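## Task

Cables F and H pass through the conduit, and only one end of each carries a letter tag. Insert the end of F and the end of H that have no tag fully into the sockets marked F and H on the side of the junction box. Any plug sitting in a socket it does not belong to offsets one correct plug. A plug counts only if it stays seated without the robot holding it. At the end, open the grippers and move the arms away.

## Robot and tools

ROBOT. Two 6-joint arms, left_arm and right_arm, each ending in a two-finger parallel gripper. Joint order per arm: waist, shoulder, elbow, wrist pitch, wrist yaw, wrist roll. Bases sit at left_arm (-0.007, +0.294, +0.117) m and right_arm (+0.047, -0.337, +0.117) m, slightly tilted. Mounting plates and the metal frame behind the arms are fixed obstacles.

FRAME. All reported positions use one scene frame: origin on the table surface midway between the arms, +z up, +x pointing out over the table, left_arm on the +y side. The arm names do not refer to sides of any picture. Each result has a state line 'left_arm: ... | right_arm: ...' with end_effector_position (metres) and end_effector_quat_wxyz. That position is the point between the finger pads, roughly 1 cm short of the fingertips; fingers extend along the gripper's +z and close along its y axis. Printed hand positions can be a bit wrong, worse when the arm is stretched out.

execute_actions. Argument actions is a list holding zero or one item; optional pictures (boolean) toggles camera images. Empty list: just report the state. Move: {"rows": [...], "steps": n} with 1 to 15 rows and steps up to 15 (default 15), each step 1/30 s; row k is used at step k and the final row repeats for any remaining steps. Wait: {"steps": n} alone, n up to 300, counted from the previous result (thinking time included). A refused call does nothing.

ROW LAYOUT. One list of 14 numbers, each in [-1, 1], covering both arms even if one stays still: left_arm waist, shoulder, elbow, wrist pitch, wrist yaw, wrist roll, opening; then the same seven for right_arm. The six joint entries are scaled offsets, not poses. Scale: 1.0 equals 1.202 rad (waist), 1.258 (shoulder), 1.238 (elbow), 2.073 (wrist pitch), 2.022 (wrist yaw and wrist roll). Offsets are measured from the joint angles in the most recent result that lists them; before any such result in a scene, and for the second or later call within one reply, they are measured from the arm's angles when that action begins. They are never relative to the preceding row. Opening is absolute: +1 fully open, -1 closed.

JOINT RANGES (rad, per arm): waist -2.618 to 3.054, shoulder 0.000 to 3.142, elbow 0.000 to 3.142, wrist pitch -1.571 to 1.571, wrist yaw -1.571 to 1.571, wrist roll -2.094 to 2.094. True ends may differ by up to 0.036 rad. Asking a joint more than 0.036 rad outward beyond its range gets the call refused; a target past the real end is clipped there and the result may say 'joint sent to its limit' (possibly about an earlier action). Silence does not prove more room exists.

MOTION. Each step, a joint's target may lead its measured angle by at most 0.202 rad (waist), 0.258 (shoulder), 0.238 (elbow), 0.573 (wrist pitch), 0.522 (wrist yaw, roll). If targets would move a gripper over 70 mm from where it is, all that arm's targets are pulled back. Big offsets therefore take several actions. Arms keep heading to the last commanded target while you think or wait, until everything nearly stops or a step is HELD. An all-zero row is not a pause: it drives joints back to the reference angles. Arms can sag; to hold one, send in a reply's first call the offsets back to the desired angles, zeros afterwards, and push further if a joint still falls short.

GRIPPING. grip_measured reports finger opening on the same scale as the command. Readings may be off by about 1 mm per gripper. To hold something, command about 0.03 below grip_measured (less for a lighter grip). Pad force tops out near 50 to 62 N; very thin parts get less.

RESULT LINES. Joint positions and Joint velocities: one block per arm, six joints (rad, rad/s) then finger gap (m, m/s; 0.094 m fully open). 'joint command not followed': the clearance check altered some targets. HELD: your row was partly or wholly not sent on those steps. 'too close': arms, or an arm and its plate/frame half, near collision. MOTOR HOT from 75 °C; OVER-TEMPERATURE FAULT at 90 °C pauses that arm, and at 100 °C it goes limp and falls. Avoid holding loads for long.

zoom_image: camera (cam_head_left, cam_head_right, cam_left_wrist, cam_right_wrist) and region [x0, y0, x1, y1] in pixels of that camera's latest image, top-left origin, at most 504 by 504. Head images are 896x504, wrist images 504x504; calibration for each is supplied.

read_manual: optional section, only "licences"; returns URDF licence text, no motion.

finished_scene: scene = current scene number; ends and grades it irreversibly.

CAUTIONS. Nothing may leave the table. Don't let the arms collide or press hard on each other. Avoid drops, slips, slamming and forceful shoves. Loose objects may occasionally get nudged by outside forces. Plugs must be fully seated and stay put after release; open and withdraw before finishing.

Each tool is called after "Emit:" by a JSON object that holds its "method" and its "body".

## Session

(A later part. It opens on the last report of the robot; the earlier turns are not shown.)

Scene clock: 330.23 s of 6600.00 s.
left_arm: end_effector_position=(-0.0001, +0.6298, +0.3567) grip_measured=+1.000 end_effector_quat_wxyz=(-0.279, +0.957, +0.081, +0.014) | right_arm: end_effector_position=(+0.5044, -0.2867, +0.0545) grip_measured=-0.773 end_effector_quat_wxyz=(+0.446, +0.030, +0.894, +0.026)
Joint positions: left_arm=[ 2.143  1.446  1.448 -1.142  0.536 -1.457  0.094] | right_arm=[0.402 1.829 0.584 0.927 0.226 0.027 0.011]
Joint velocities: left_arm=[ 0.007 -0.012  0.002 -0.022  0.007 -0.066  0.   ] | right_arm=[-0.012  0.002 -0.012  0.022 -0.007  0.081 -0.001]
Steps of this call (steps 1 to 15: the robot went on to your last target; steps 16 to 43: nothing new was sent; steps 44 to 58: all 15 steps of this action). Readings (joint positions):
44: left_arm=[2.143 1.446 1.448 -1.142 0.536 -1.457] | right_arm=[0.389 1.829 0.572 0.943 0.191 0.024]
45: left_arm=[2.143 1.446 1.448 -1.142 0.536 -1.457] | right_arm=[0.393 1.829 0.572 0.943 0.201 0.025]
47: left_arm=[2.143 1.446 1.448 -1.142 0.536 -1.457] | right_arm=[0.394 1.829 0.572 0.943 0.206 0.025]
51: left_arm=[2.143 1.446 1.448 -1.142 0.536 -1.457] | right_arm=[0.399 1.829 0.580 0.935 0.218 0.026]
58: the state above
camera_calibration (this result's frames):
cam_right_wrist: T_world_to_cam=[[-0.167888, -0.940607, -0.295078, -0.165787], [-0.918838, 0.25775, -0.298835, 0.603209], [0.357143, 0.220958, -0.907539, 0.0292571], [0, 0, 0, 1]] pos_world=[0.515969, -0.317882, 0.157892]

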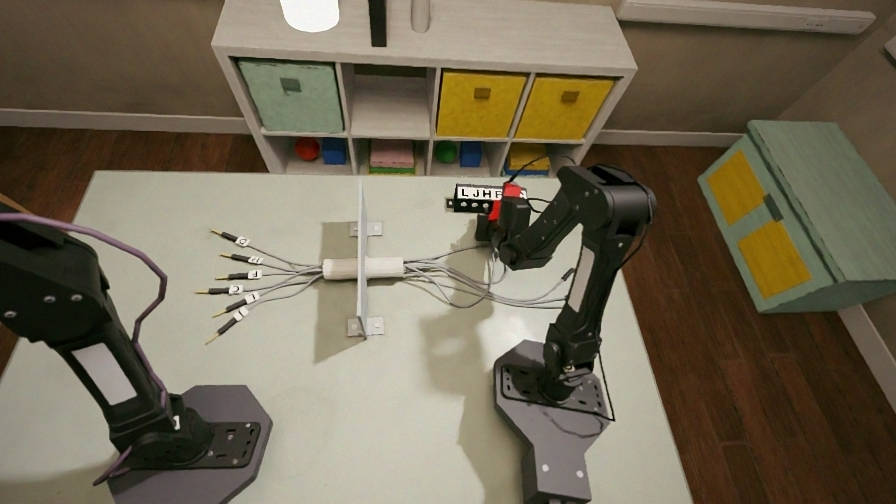

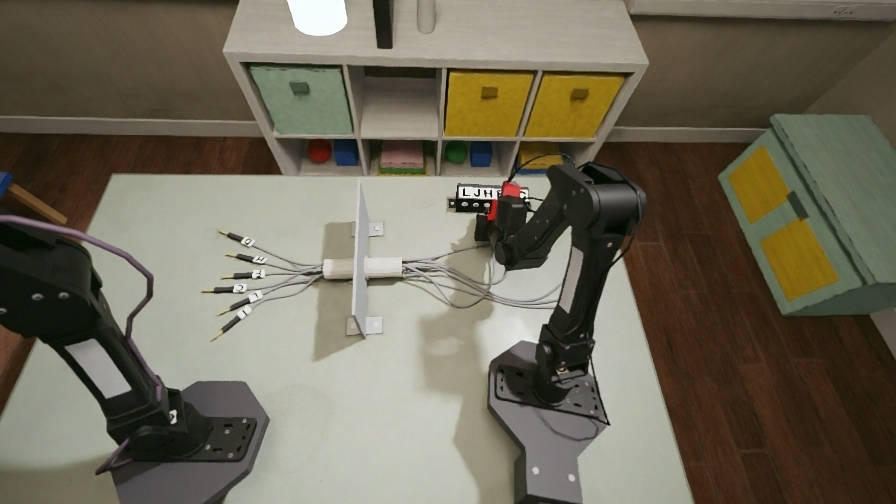

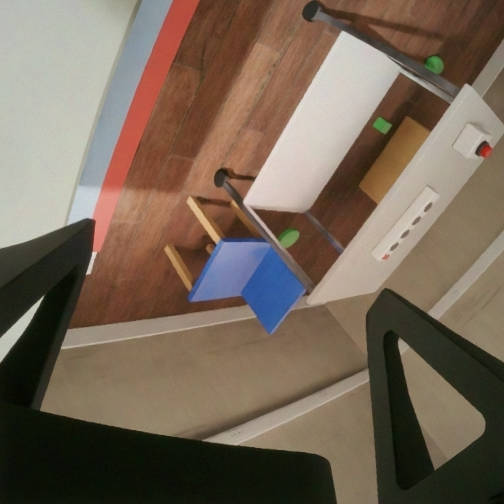

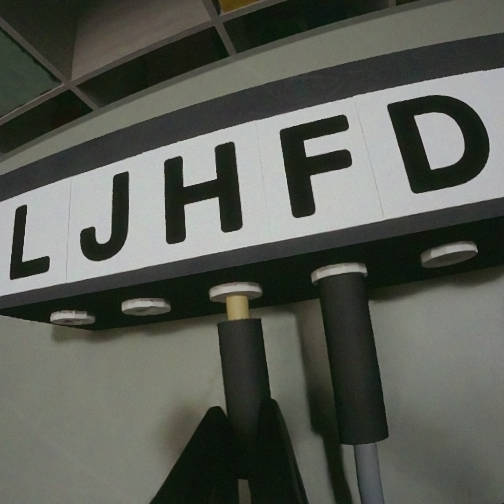

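Emit:
{"method": "execute_actions", "body": {"actions": [{"rows":[[0,0,0,0,0,0,1,0.03,0.02,0.08,0.02,0,0,-0.84],[0,0,0,0,0,0,1,0.05,0.03,0.10,0.03,0,0,-0.84],[0,0,0,0,0,0,1,0.05,0.03,0.12,0.04,0,0,-0.84],[0,0,0,0,0,0,1,0.05,0.03,0.12,0.04,0,0,-0.84],[0,0,0,0,0,0,1,0.0,0.03,0.12,0.04,0,0,-0.84],[0,0,0,0,0,0,1,-0.06,0.03,0.12,0.04,-0.01,0,-0.84],[0,0,0,0,0,0,1,-0.08,0.03,0.13,0.04,-0.01,0,-0.84],[0,0,0,0,0,0,1,-0.08,0.03,0.13,0.04,-0.01,0,-0.84],[0,0,0,0,0,0,1,-0.08,0.03,0.13,0.04,-0.01,0,-0.84],[0,0,0,0,0,0,1,-0.03,0.03,0.13,0.04,-0.01,0,-0.84],[0,0,0,0,0,0,1,0.03,0.03,0.14,0.04,-0.01,0,-0.84],[0,0,0,0,0,0,1,0.03,0.03,0.14,0.04,-0.01,0,-0.84],[0,0,0,0,0,0,1,0.03,0.03,0.14,0.04,-0.01,0,-0.84],[0,0,0,0,0,0,1,-0.02,0.03,0.14,0.04,-0.01,0,-0.84]],"steps":15}]}}

Scene clock: 331.77 s of 6600.00 s.
left_arm: end_effector_position=(-0.0001, +0.6298, +0.3567) grip_measured=+1.000 end_effector_quat_wxyz=(-0.279, +0.957, +0.081, +0.014) | right_arm: end_effector_position=(+0.5069, -0.2860, +0.0540) grip_measured=-0.773 end_effector_quat_wxyz=(+0.440, +0.036, +0.897, +0.013)
Joint positions: left_arm=[ 2.143  1.446  1.448 -1.142  0.536 -1.457  0.094] | right_arm=[0.42  1.829 0.608 0.887 0.273 0.037 0.011]
Joint velocities: left_arm=[ 0.012  0.002  0.012 -0.007  0.037 -0.007  0.   ] | right_arm=[-0.022 -0.007 -0.022 -0.051  0.007  0.007 -0.001]
Steps of this call (steps 1 to 15: the robot went on to your last target; steps 16 to 31: nothing new was sent; steps 32 to 46: all 15 steps of this action). Readings (joint positions):
32: left_arm=[2.143 1.446 1.448 -1.142 0.536 -1.457] | right_arm=[0.406 1.829 0.584 0.926 0.231 0.028]
33: left_arm=[2.143 1.446 1.448 -1.142 0.536 -1.457] | right_arm=[0.415 1.829 0.588 0.923 0.248 0.029]
35: left_arm=[2.143 1.446 1.448 -1.142 0.536 -1.457] | right_arm=[0.432 1.831 0.597 0.909 0.290 0.029]
39: left_arm=[2.143 1.446 1.448 -1.142 0.536 -1.457] | right_arm=[0.406 1.831 0.600 0.902 0.246 0.032]
46: the state above
camera_calibration (this result's frames):
cam_right_wrist: T_world_to_cam=[[-0.193909, -0.941685, -0.275005, -0.153051], [-0.917395, 0.273373, -0.289229, 0.60834], [0.347541, 0.196204, -0.916907, 0.0260152], [0, 0, 0, 1]] pos_world=[0.519369, -0.315534, 0.157713]

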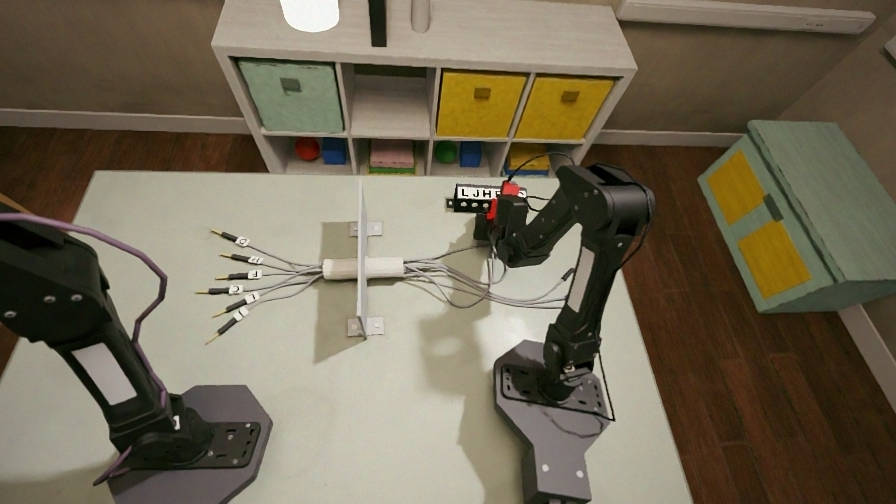

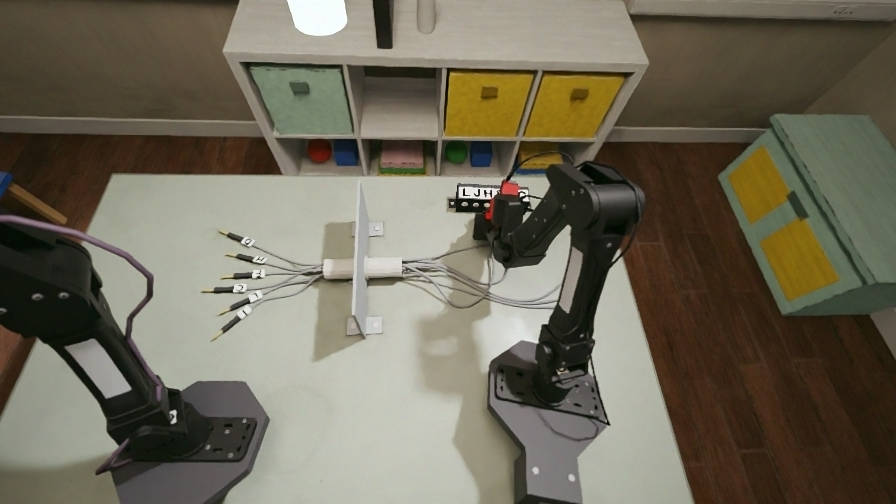

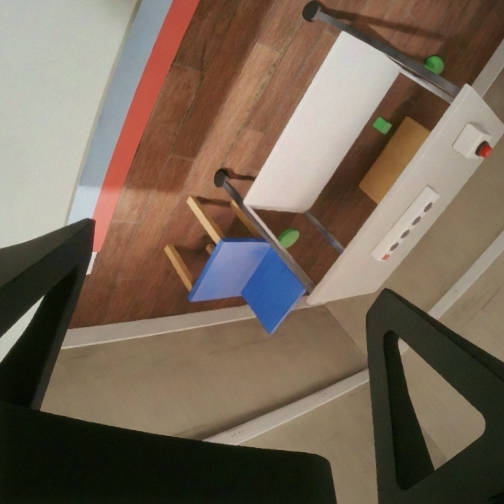

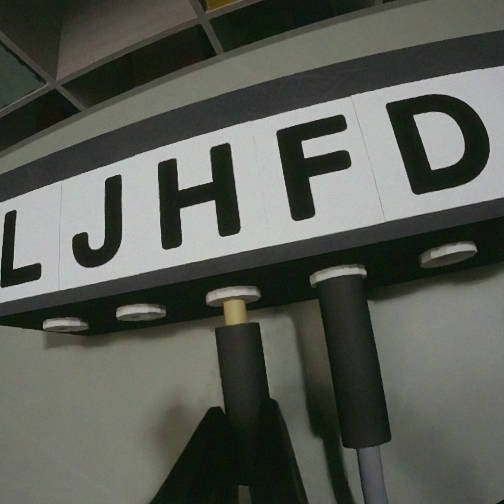

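Emit:
{"method": "execute_actions", "body": {"actions": [{"rows":[[0,0,0,0,0,0,1,0,0,-0.02,0,-0.01,0,-0.5],[0,0,0,0,0,0,1,0,0,-0.03,0,-0.01,0,-0.5],[0,0,0,0,0,0,1,0,-0.03,-0.03,0,-0.01,0,-0.3],[0,0,0,0,0,0,1,0,-0.06,-0.03,0,-0.01,0,-0.3],[0,0,0,0,0,0,1,-0.03,-0.10,-0.03,0,-0.01,0,-0.3],[0,0,0,0,0,0,1,-0.07,-0.14,-0.03,0,-0.01,0,-0.3],[0,0,0,0,0,0,1,-0.12,-0.18,-0.03,0,-0.01,0,-0.3],[0,0,0,0,0,0,1,-0.17,-0.2,-0.03,0,-0.01,0,-0.3],[0,0,0,0,0,0,1,-0.22,-0.2,-0.03,0,-0.01,0,-0.3]],"steps":15}]}}

Emit:
{"method": "execute_actions", "body": {"actions": [{"steps":15}]}}

Emit:
{"method": "zoom_image", "body": {"camera": "cam_head_left", "region": [390,170,600,330]}}

Scene clock: 334.23 s of 6600.00 s.
left_arm: end_effector_position=(-0.0001, +0.6298, +0.3567) grip_measured=+1.000 end_effector_quat_wxyz=(-0.279, +0.957, +0.081, +0.014) | right_arm: end_effector_position=(+0.5221, -0.4217, +0.1295) grip_measured=-0.303 end_effector_quat_wxyz=(+0.517, +0.145, +0.840, -0.079)
Joint positions: left_arm=[ 2.143  1.446  1.448 -1.142  0.536 -1.457  0.094] | right_arm=[0.142 1.591 0.576 0.896 0.263 0.037 0.033]
Joint velocities: left_arm=[-0.002  0.027 -0.012 -0.007 -0.051  0.007  0.   ] | right_arm=[ 0.002  0.002  0.012 -0.066 -0.007  0.007 -0.001]
Steps of this call (steps 1 to 15: the robot went on to your last target; steps 16 to 59: nothing new was sent; steps 60 to 74: all 15 steps of this action). Readings (joint positions):
60: left_arm=[2.143 1.446 1.448 -1.142 0.536 -1.457] | right_arm=[0.421 1.829 0.600 0.888 0.273 0.037]
61: left_arm=[2.143 1.446 1.448 -1.142 0.536 -1.457] | right_arm=[0.421 1.829 0.600 0.888 0.272 0.037]
63: left_arm=[2.143 1.446 1.448 -1.142 0.536 -1.457] | right_arm=[0.421 1.824 0.594 0.886 0.266 0.037]
67: left_arm=[2.143 1.446 1.448 -1.142 0.536 -1.457] | right_arm=[0.359 1.711 0.576 0.857 0.239 0.037]
74: the state above
camera_calibration (this result's frames):
cam_right_wrist: T_world_to_cam=[[-0.405638, -0.875547, -0.262443, -0.120365], [-0.740046, 0.483113, -0.467903, 0.700222], [0.53646, 0.00442068, -0.843914, -0.0723565], [0, 0, 0, 1]] pos_world=[0.508189, -0.443352, 0.234984]

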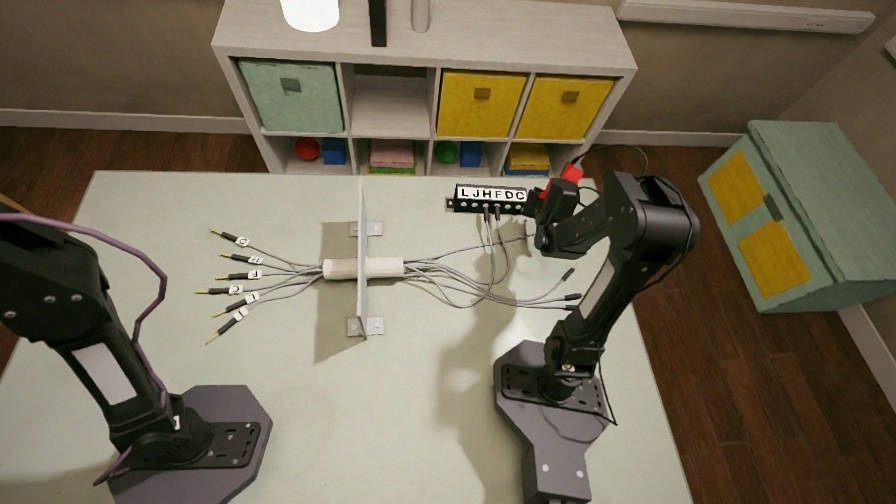

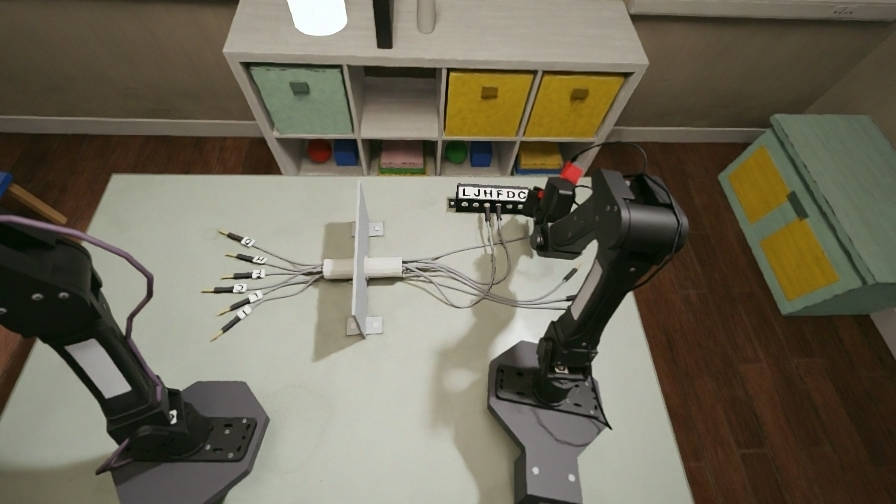

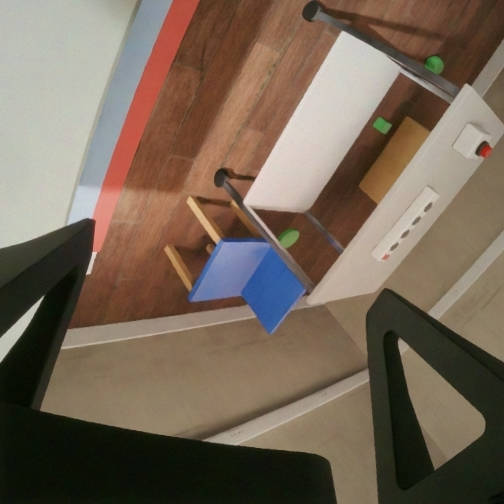

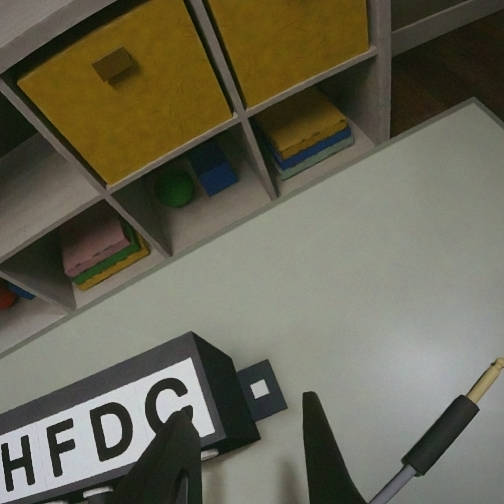

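Scene clock: 334.73 s of 6600.00 s.
left_arm: end_effector_position=(-0.0001, +0.6298, +0.3567) grip_measured=+1.000 end_effector_quat_wxyz=(-0.279, +0.957, +0.081, +0.014) | right_arm: end_effector_position=(+0.5221, -0.4201, +0.1288) grip_measured=-0.303 end_effector_quat_wxyz=(+0.516, +0.143, +0.841, -0.077)
Joint positions: left_arm=[ 2.143  1.446  1.448 -1.142  0.536 -1.457  0.094] | right_arm=[0.143 1.591 0.576 0.893 0.259 0.037 0.033]
Joint velocities: left_arm=[-0.022 -0.002  0.002  0.022  0.007  0.051  0.   ] | right_arm=[-0.002 -0.007 -0.012  0.022 -0.125 -0.007  0.   ]
Steps of this call (steps 1 to 15: the robot went on to your last target). Readings (joint positions):
1: left_arm=[2.143 1.446 1.448 -1.142 0.536 -1.457] | right_arm=[0.143 1.591 0.576 0.894 0.261 0.037]
2: left_arm=[2.143 1.446 1.448 -1.142 0.536 -1.457] | right_arm=[0.143 1.591 0.576 0.893 0.260 0.037]
4: left_arm=[2.143 1.446 1.448 -1.142 0.536 -1.457] | right_arm=[0.143 1.591 0.576 0.893 0.260 0.037]
8: left_arm=[2.143 1.446 1.448 -1.142 0.536 -1.457] | right_arm=[0.143 1.591 0.576 0.893 0.259 0.037]
15: the state above
All arms were judged still, so your last target was given up. Only a new action makes them travel on or press farther. Fingers that are still opening or closing keep moving.
camera_calibration (this result's frames):
cam_right_wrist: T_world_to_cam=[[-0.401491, -0.877109, -0.263599, -0.121827], [-0.743966, 0.480197, -0.464678, 0.699528], [0.534152, 0.00954515, -0.845334, -0.0694027], [0, 0, 0, 1]] pos_world=[0.508584, -0.442104, 0.234273]

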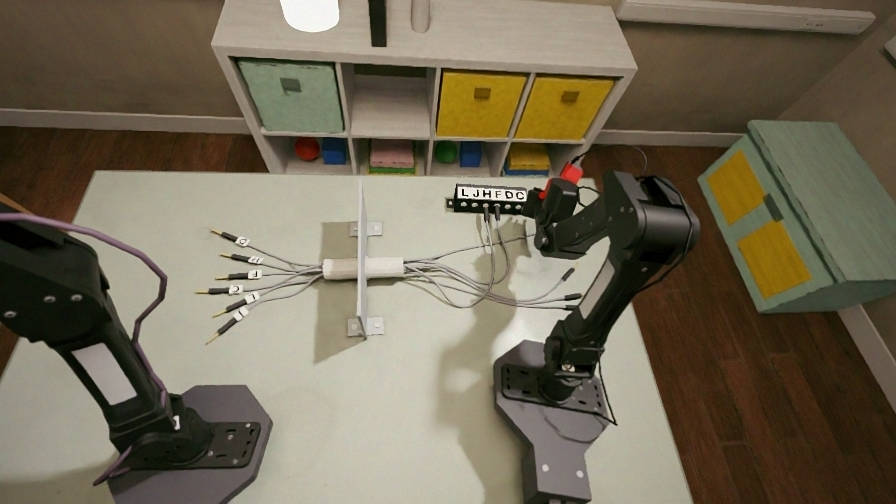

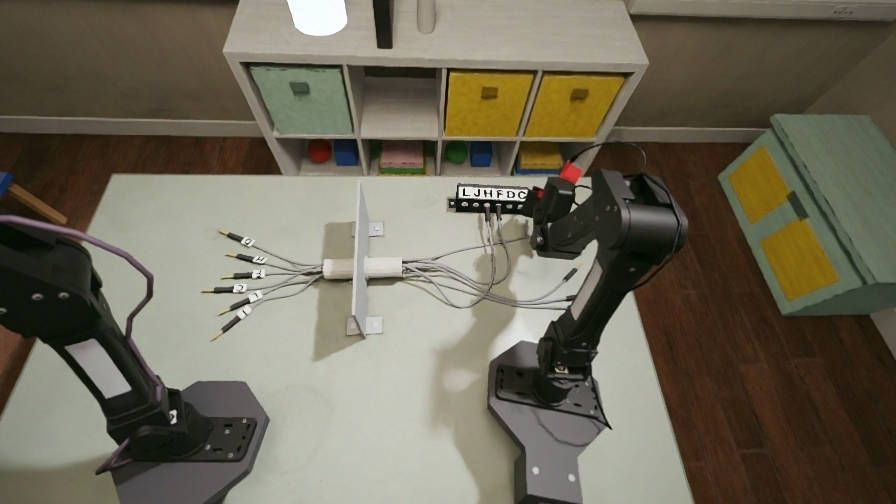

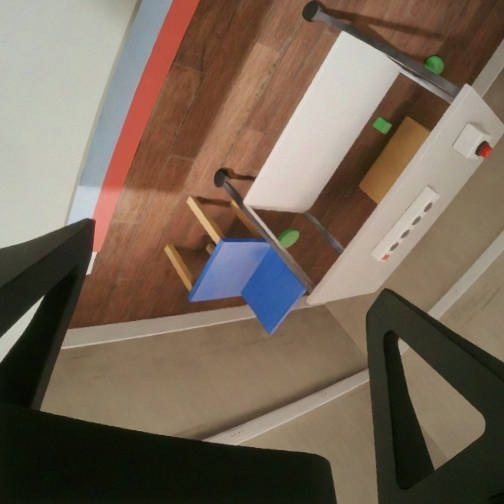

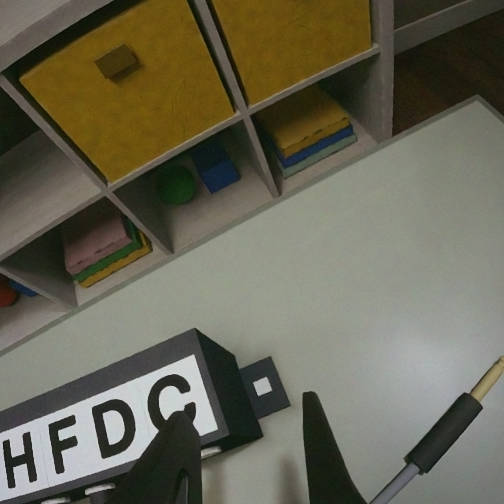

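Region (390, 170, 600, 330) of cam_head_left's 896x504 image, scaled by 2.400, with more detail than that image has; it fills the top 384 rows of this view, and the rest is white.

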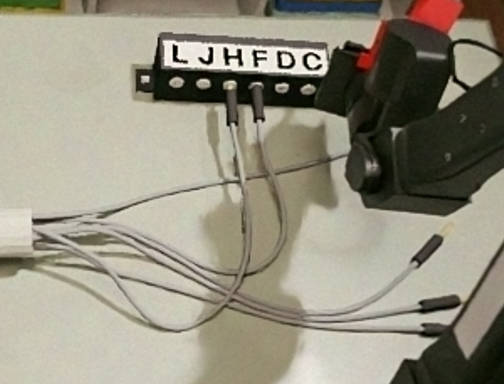

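Emit:
{"method": "execute_actions", "body": {"actions": [{"rows":[[0,0,0,0,0,0,1,0.07,0,0,0.02,-0.012,-0.008,-0.5],[0,0,0,0,0,0,1,0.14,0,0,0.02,-0.012,-0.008,-0.5],[0,0,0,0,0,0,1,0.2,0.03,0,0.02,-0.012,-0.008,-0.5],[0,0,0,0,0,0,1,0.218,0.06,0,0.02,-0.012,-0.008,-0.5],[0,0,0,0,0,0,1,0.218,0.09,0,0.02,-0.012,-0.008,-0.5],[0,0,0,0,0,0,1,0.218,0.12,0,0.02,-0.012,-0.008,-0.5]],"steps":15}]}}

Scene clock: 337.47 s of 6600.00 s.
left_arm: end_effector_position=(-0.0001, +0.6298, +0.3567) grip_measured=+1.000 end_effector_quat_wxyz=(-0.279, +0.957, +0.081, +0.014) | right_arm: end_effector_position=(+0.5122, -0.2861, +0.0828) grip_measured=-0.497 end_effector_quat_wxyz=(+0.473, +0.035, +0.880, +0.033)
Joint positions: left_arm=[ 2.143  1.446  1.448 -1.142  0.536 -1.457  0.094] | right_arm=[0.414 1.75  0.576 0.918 0.229 0.032 0.024]
Joint velocities: left_arm=[-0.012  0.007 -0.002  0.051 -0.051 -0.037  0.   ] | right_arm=[ 0.007 -0.012 -0.007 -0.022  0.037  0.007  0.002]
Steps of this call (steps 1 to 67: nothing new was sent; steps 68 to 82: all 15 steps of this action). Readings (joint positions):
68: left_arm=[2.143 1.446 1.448 -1.142 0.536 -1.457] | right_arm=[0.150 1.591 0.576 0.895 0.261 0.037]
69: left_arm=[2.143 1.446 1.448 -1.142 0.536 -1.457] | right_arm=[0.173 1.591 0.576 0.898 0.265 0.037]
71: left_arm=[2.143 1.446 1.448 -1.142 0.536 -1.457] | right_arm=[0.269 1.601 0.576 0.912 0.266 0.036]
75: left_arm=[2.143 1.446 1.448 -1.142 0.536 -1.457] | right_arm=[0.412 1.705 0.576 0.937 0.233 0.032]
82: the state above
camera_calibration (this result's frames):
cam_right_wrist: T_world_to_cam=[[-0.154863, -0.93481, -0.319606, -0.158491], [-0.897637, 0.268262, -0.349691, 0.614965], [0.412633, 0.232736, -0.880664, 0.024772], [0, 0, 0, 1]] pos_world=[0.517249, -0.318896, 0.186209]

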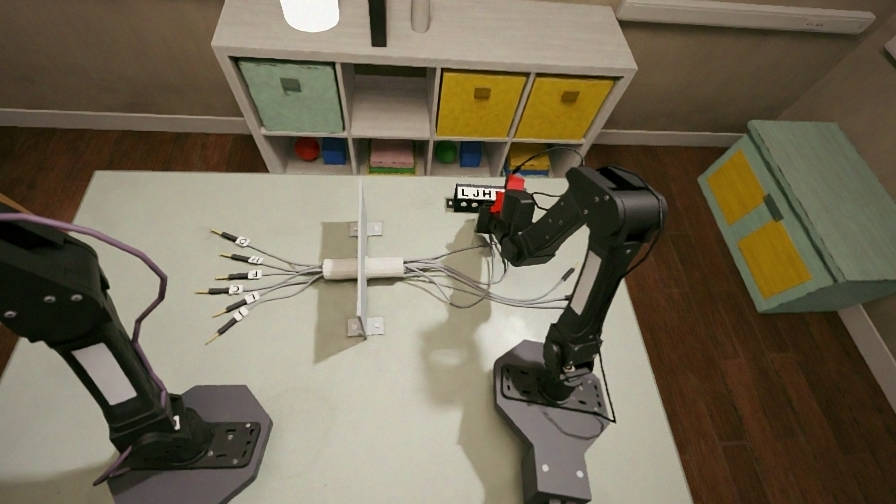

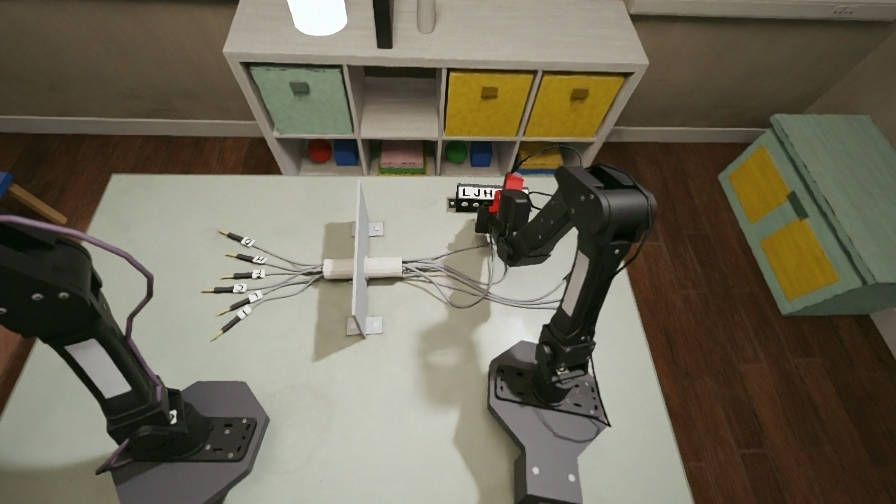

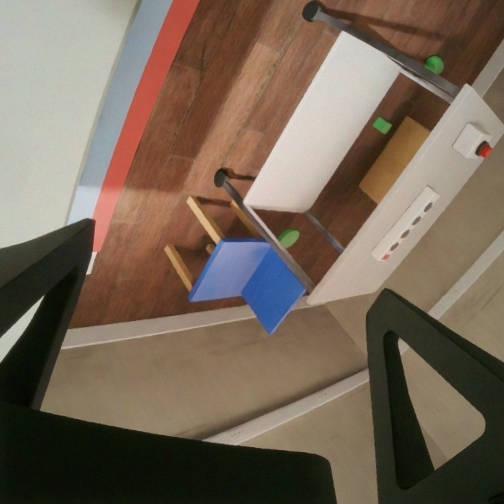

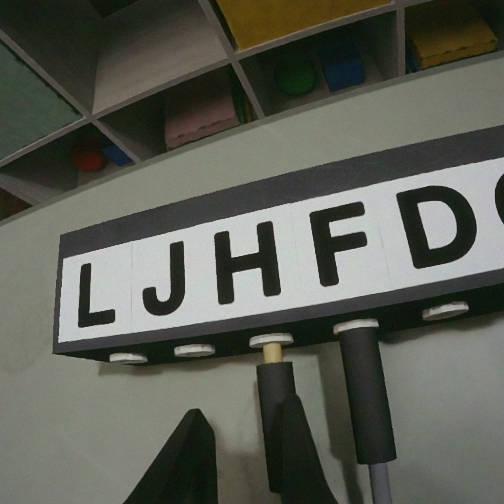

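As before: shift q1 −.022, then lower.

Emit:
{"method": "execute_actions", "body": {"actions": [{"rows":[[0,0,0,0,0,0,1,-0.024,0,0,0,0,-0.01,-0.5],[0,0,0,0,0,0,1,-0.024,0,0,0,0,-0.01,-0.5],[0,0,0,0,0,0,1,-0.024,0,0,0,0,-0.01,-0.5],[0,0,0,0,0,0,1,-0.024,0,0,0,0,-0.01,-0.5],[0,0,0,0,0,0,1,-0.024,0,0,0,0,-0.01,-0.5],[0,0,0,0,0,0,1,-0.024,0.03,0,0,0,-0.01,-0.5],[0,0,0,0,0,0,1,-0.024,0.06,0,0,0,-0.01,-0.5]],"steps":15}]}}

Scene clock: 339.00 s of 6600.00 s.
left_arm: end_effector_position=(-0.0001, +0.6298, +0.3567) grip_measured=+1.000 end_effector_quat_wxyz=(-0.279, +0.957, +0.081, +0.014) | right_arm: end_effector_position=(+0.5010, -0.2918, +0.0520) grip_measured=-0.497 end_effector_quat_wxyz=(+0.440, +0.030, +0.897, +0.020)
Joint positions: left_arm=[ 2.143  1.446  1.448 -1.142  0.536 -1.457  0.094] | right_arm=[0.392 1.823 0.576 0.915 0.228 0.022 0.024]
Joint velocities: left_arm=[ 0.002  0.017 -0.007  0.022 -0.022 -0.022  0.   ] | right_arm=[ 0.017 -0.012  0.007  0.081 -0.037  0.022 -0.001]
Steps of this call (steps 1 to 15: the robot went on to your last target; steps 16 to 31: nothing new was sent; steps 32 to 46: all 15 steps of this action). Readings (joint positions):
32: left_arm=[2.143 1.446 1.448 -1.142 0.536 -1.457] | right_arm=[0.412 1.750 0.576 0.919 0.229 0.030]
33: left_arm=[2.143 1.446 1.448 -1.142 0.536 -1.457] | right_arm=[0.408 1.750 0.576 0.919 0.229 0.028]
35: left_arm=[2.143 1.446 1.448 -1.142 0.536 -1.457] | right_arm=[0.398 1.750 0.576 0.919 0.229 0.026]
39: left_arm=[2.143 1.446 1.448 -1.142 0.536 -1.457] | right_arm=[0.392 1.774 0.576 0.927 0.229 0.024]
46: the state above
camera_calibration (this result's frames):
cam_right_wrist: T_world_to_cam=[[-0.17703, -0.942716, -0.282749, -0.168537], [-0.921617, 0.259598, -0.288498, 0.602044], [0.345372, 0.209514, -0.91478, 0.0322412], [0, 0, 0, 1]] pos_world=[0.513883, -0.321927, 0.155528]

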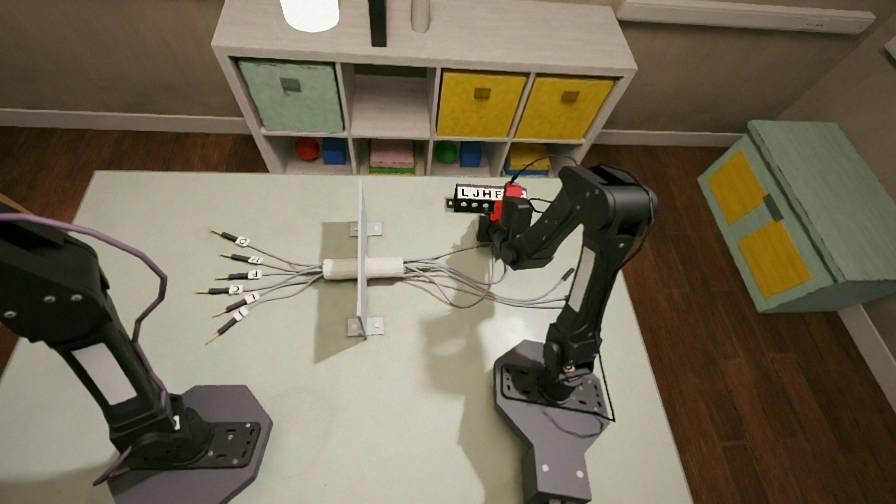

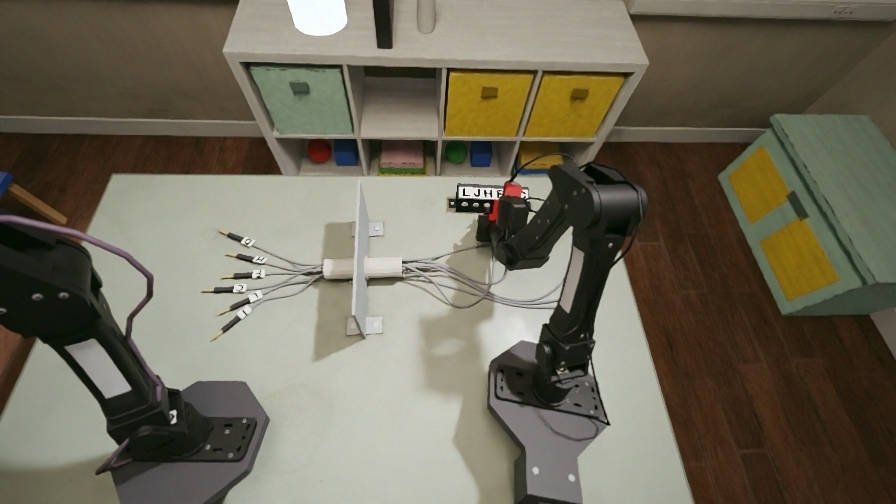

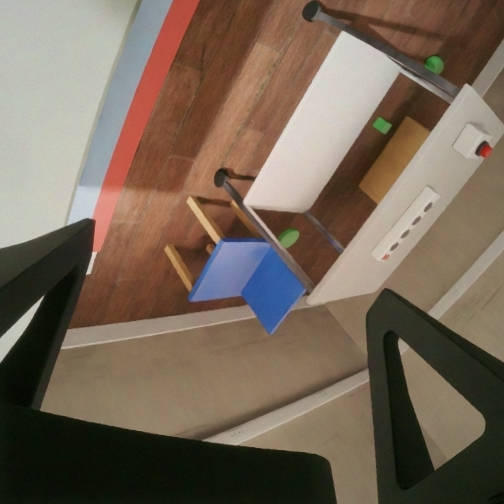

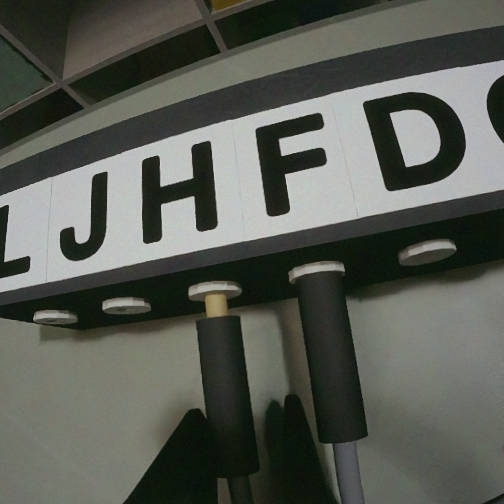

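Emit:
{"method": "execute_actions", "body": {"actions": [{"rows":[[0,0,0,0,0,0,1,0.01,-0.01,0,0,0,0,-0.7],[0,0,0,0,0,0,1,0.02,-0.01,0,0,0,0,-0.83],[0,0,0,0,0,0,1,0.02,-0.01,0,0,0,0,-0.83],[0,0,0,0,0,0,1,0.05,-0.01,-0.04,0,0,0,-0.83],[0,0,0,0,0,0,1,0.06,-0.01,-0.06,0,0,0,-0.83],[0,0,0,0,0,0,1,0.06,-0.01,-0.08,0,0,0,-0.83],[0,0,0,0,0,0,1,0.02,-0.01,-0.09,0,0,0,-0.83],[0,0,0,0,0,0,1,-0.03,-0.01,-0.10,0,0,0,-0.83],[0,0,0,0,0,0,1,-0.04,-0.01,-0.10,0,0,0,-0.83],[0,0,0,0,0,0,1,-0.04,-0.01,-0.10,0,0,0,-0.83],[0,0,0,0,0,0,1,0.0,-0.01,-0.10,0,0,0,-0.83],[0,0,0,0,0,0,1,0.05,-0.01,-0.10,0,0,0,-0.83],[0,0,0,0,0,0,1,0.05,-0.01,-0.10,0,0,0,-0.83],[0,0,0,0,0,0,1,0.01,-0.01,-0.10,0,0,0,-0.83]],"steps":15}]}}

Scene clock: 340.67 s of 6600.00 s.
left_arm: end_effector_position=(-0.0001, +0.6298, +0.3567) grip_measured=+1.000 end_effector_quat_wxyz=(-0.279, +0.957, +0.081, +0.014) | right_arm: end_effector_position=(+0.4988, -0.2865, +0.0535) grip_measured=-0.769 end_effector_quat_wxyz=(+0.448, +0.029, +0.893, +0.035)
Joint positions: left_arm=[ 2.143  1.446  1.448 -1.142  0.536 -1.457  0.094] | right_arm=[0.396 1.83  0.557 0.96  0.205 0.03  0.011]
Joint velocities: left_arm=[ 0.007 -0.002  0.007 -0.037 -0.051  0.037  0.   ] | right_arm=[-0.012 -0.007 -0.002  0.037  0.007 -0.066 -0.   ]
Steps of this call (steps 1 to 15: the robot went on to your last target; steps 16 to 35: nothing new was sent; steps 36 to 50: all 15 steps of this action). Readings (joint positions):
36: left_arm=[2.143 1.446 1.448 -1.142 0.536 -1.457] | right_arm=[0.392 1.823 0.576 0.915 0.223 0.022]
37: left_arm=[2.143 1.446 1.448 -1.142 0.536 -1.457] | right_arm=[0.398 1.823 0.576 0.915 0.213 0.022]
39: left_arm=[2.143 1.446 1.448 -1.142 0.536 -1.457] | right_arm=[0.404 1.823 0.575 0.917 0.224 0.024]
43: left_arm=[2.143 1.446 1.448 -1.142 0.536 -1.457] | right_arm=[0.403 1.825 0.565 0.937 0.230 0.028]
50: the state above
camera_calibration (this result's frames):
cam_right_wrist: T_world_to_cam=[[-0.158266, -0.937768, -0.309101, -0.170045], [-0.91953, 0.254035, -0.299885, 0.59702], [0.359745, 0.236767, -0.902511, 0.033223], [0, 0, 0, 1]] pos_world=[0.510113, -0.318992, 0.15646]

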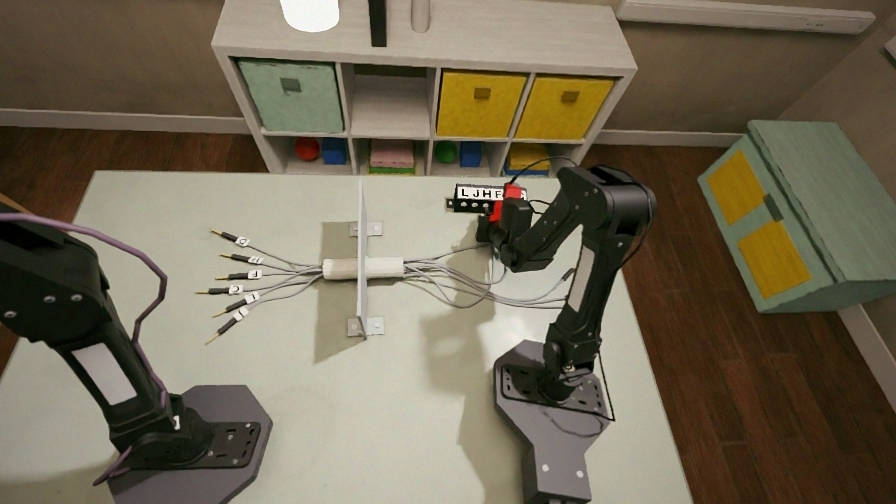

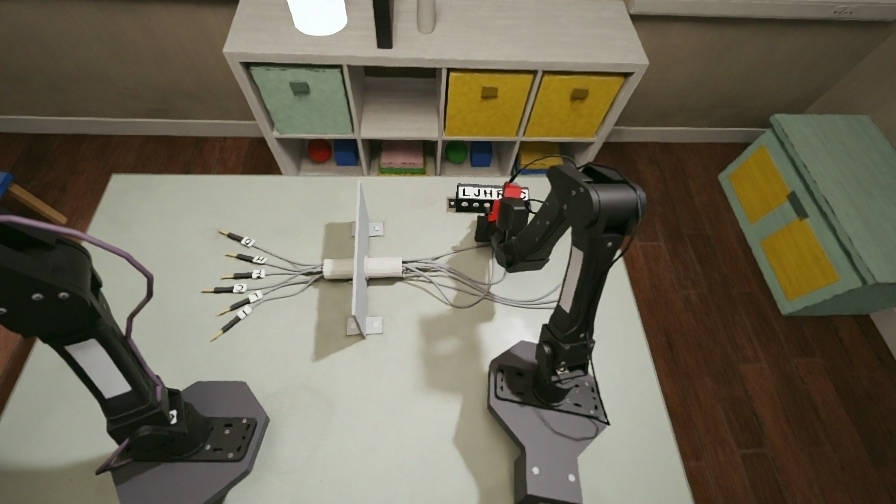

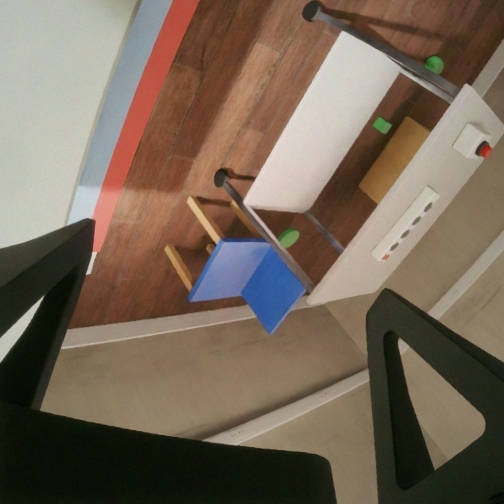

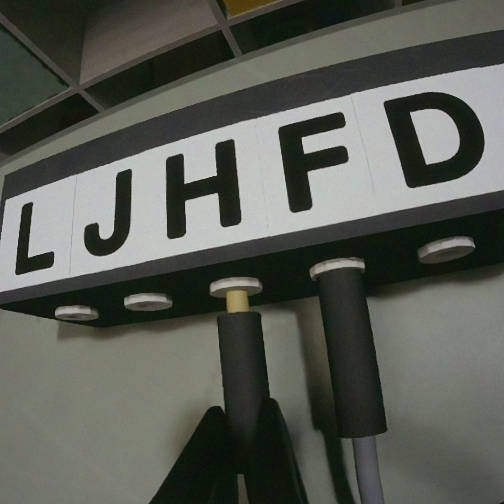

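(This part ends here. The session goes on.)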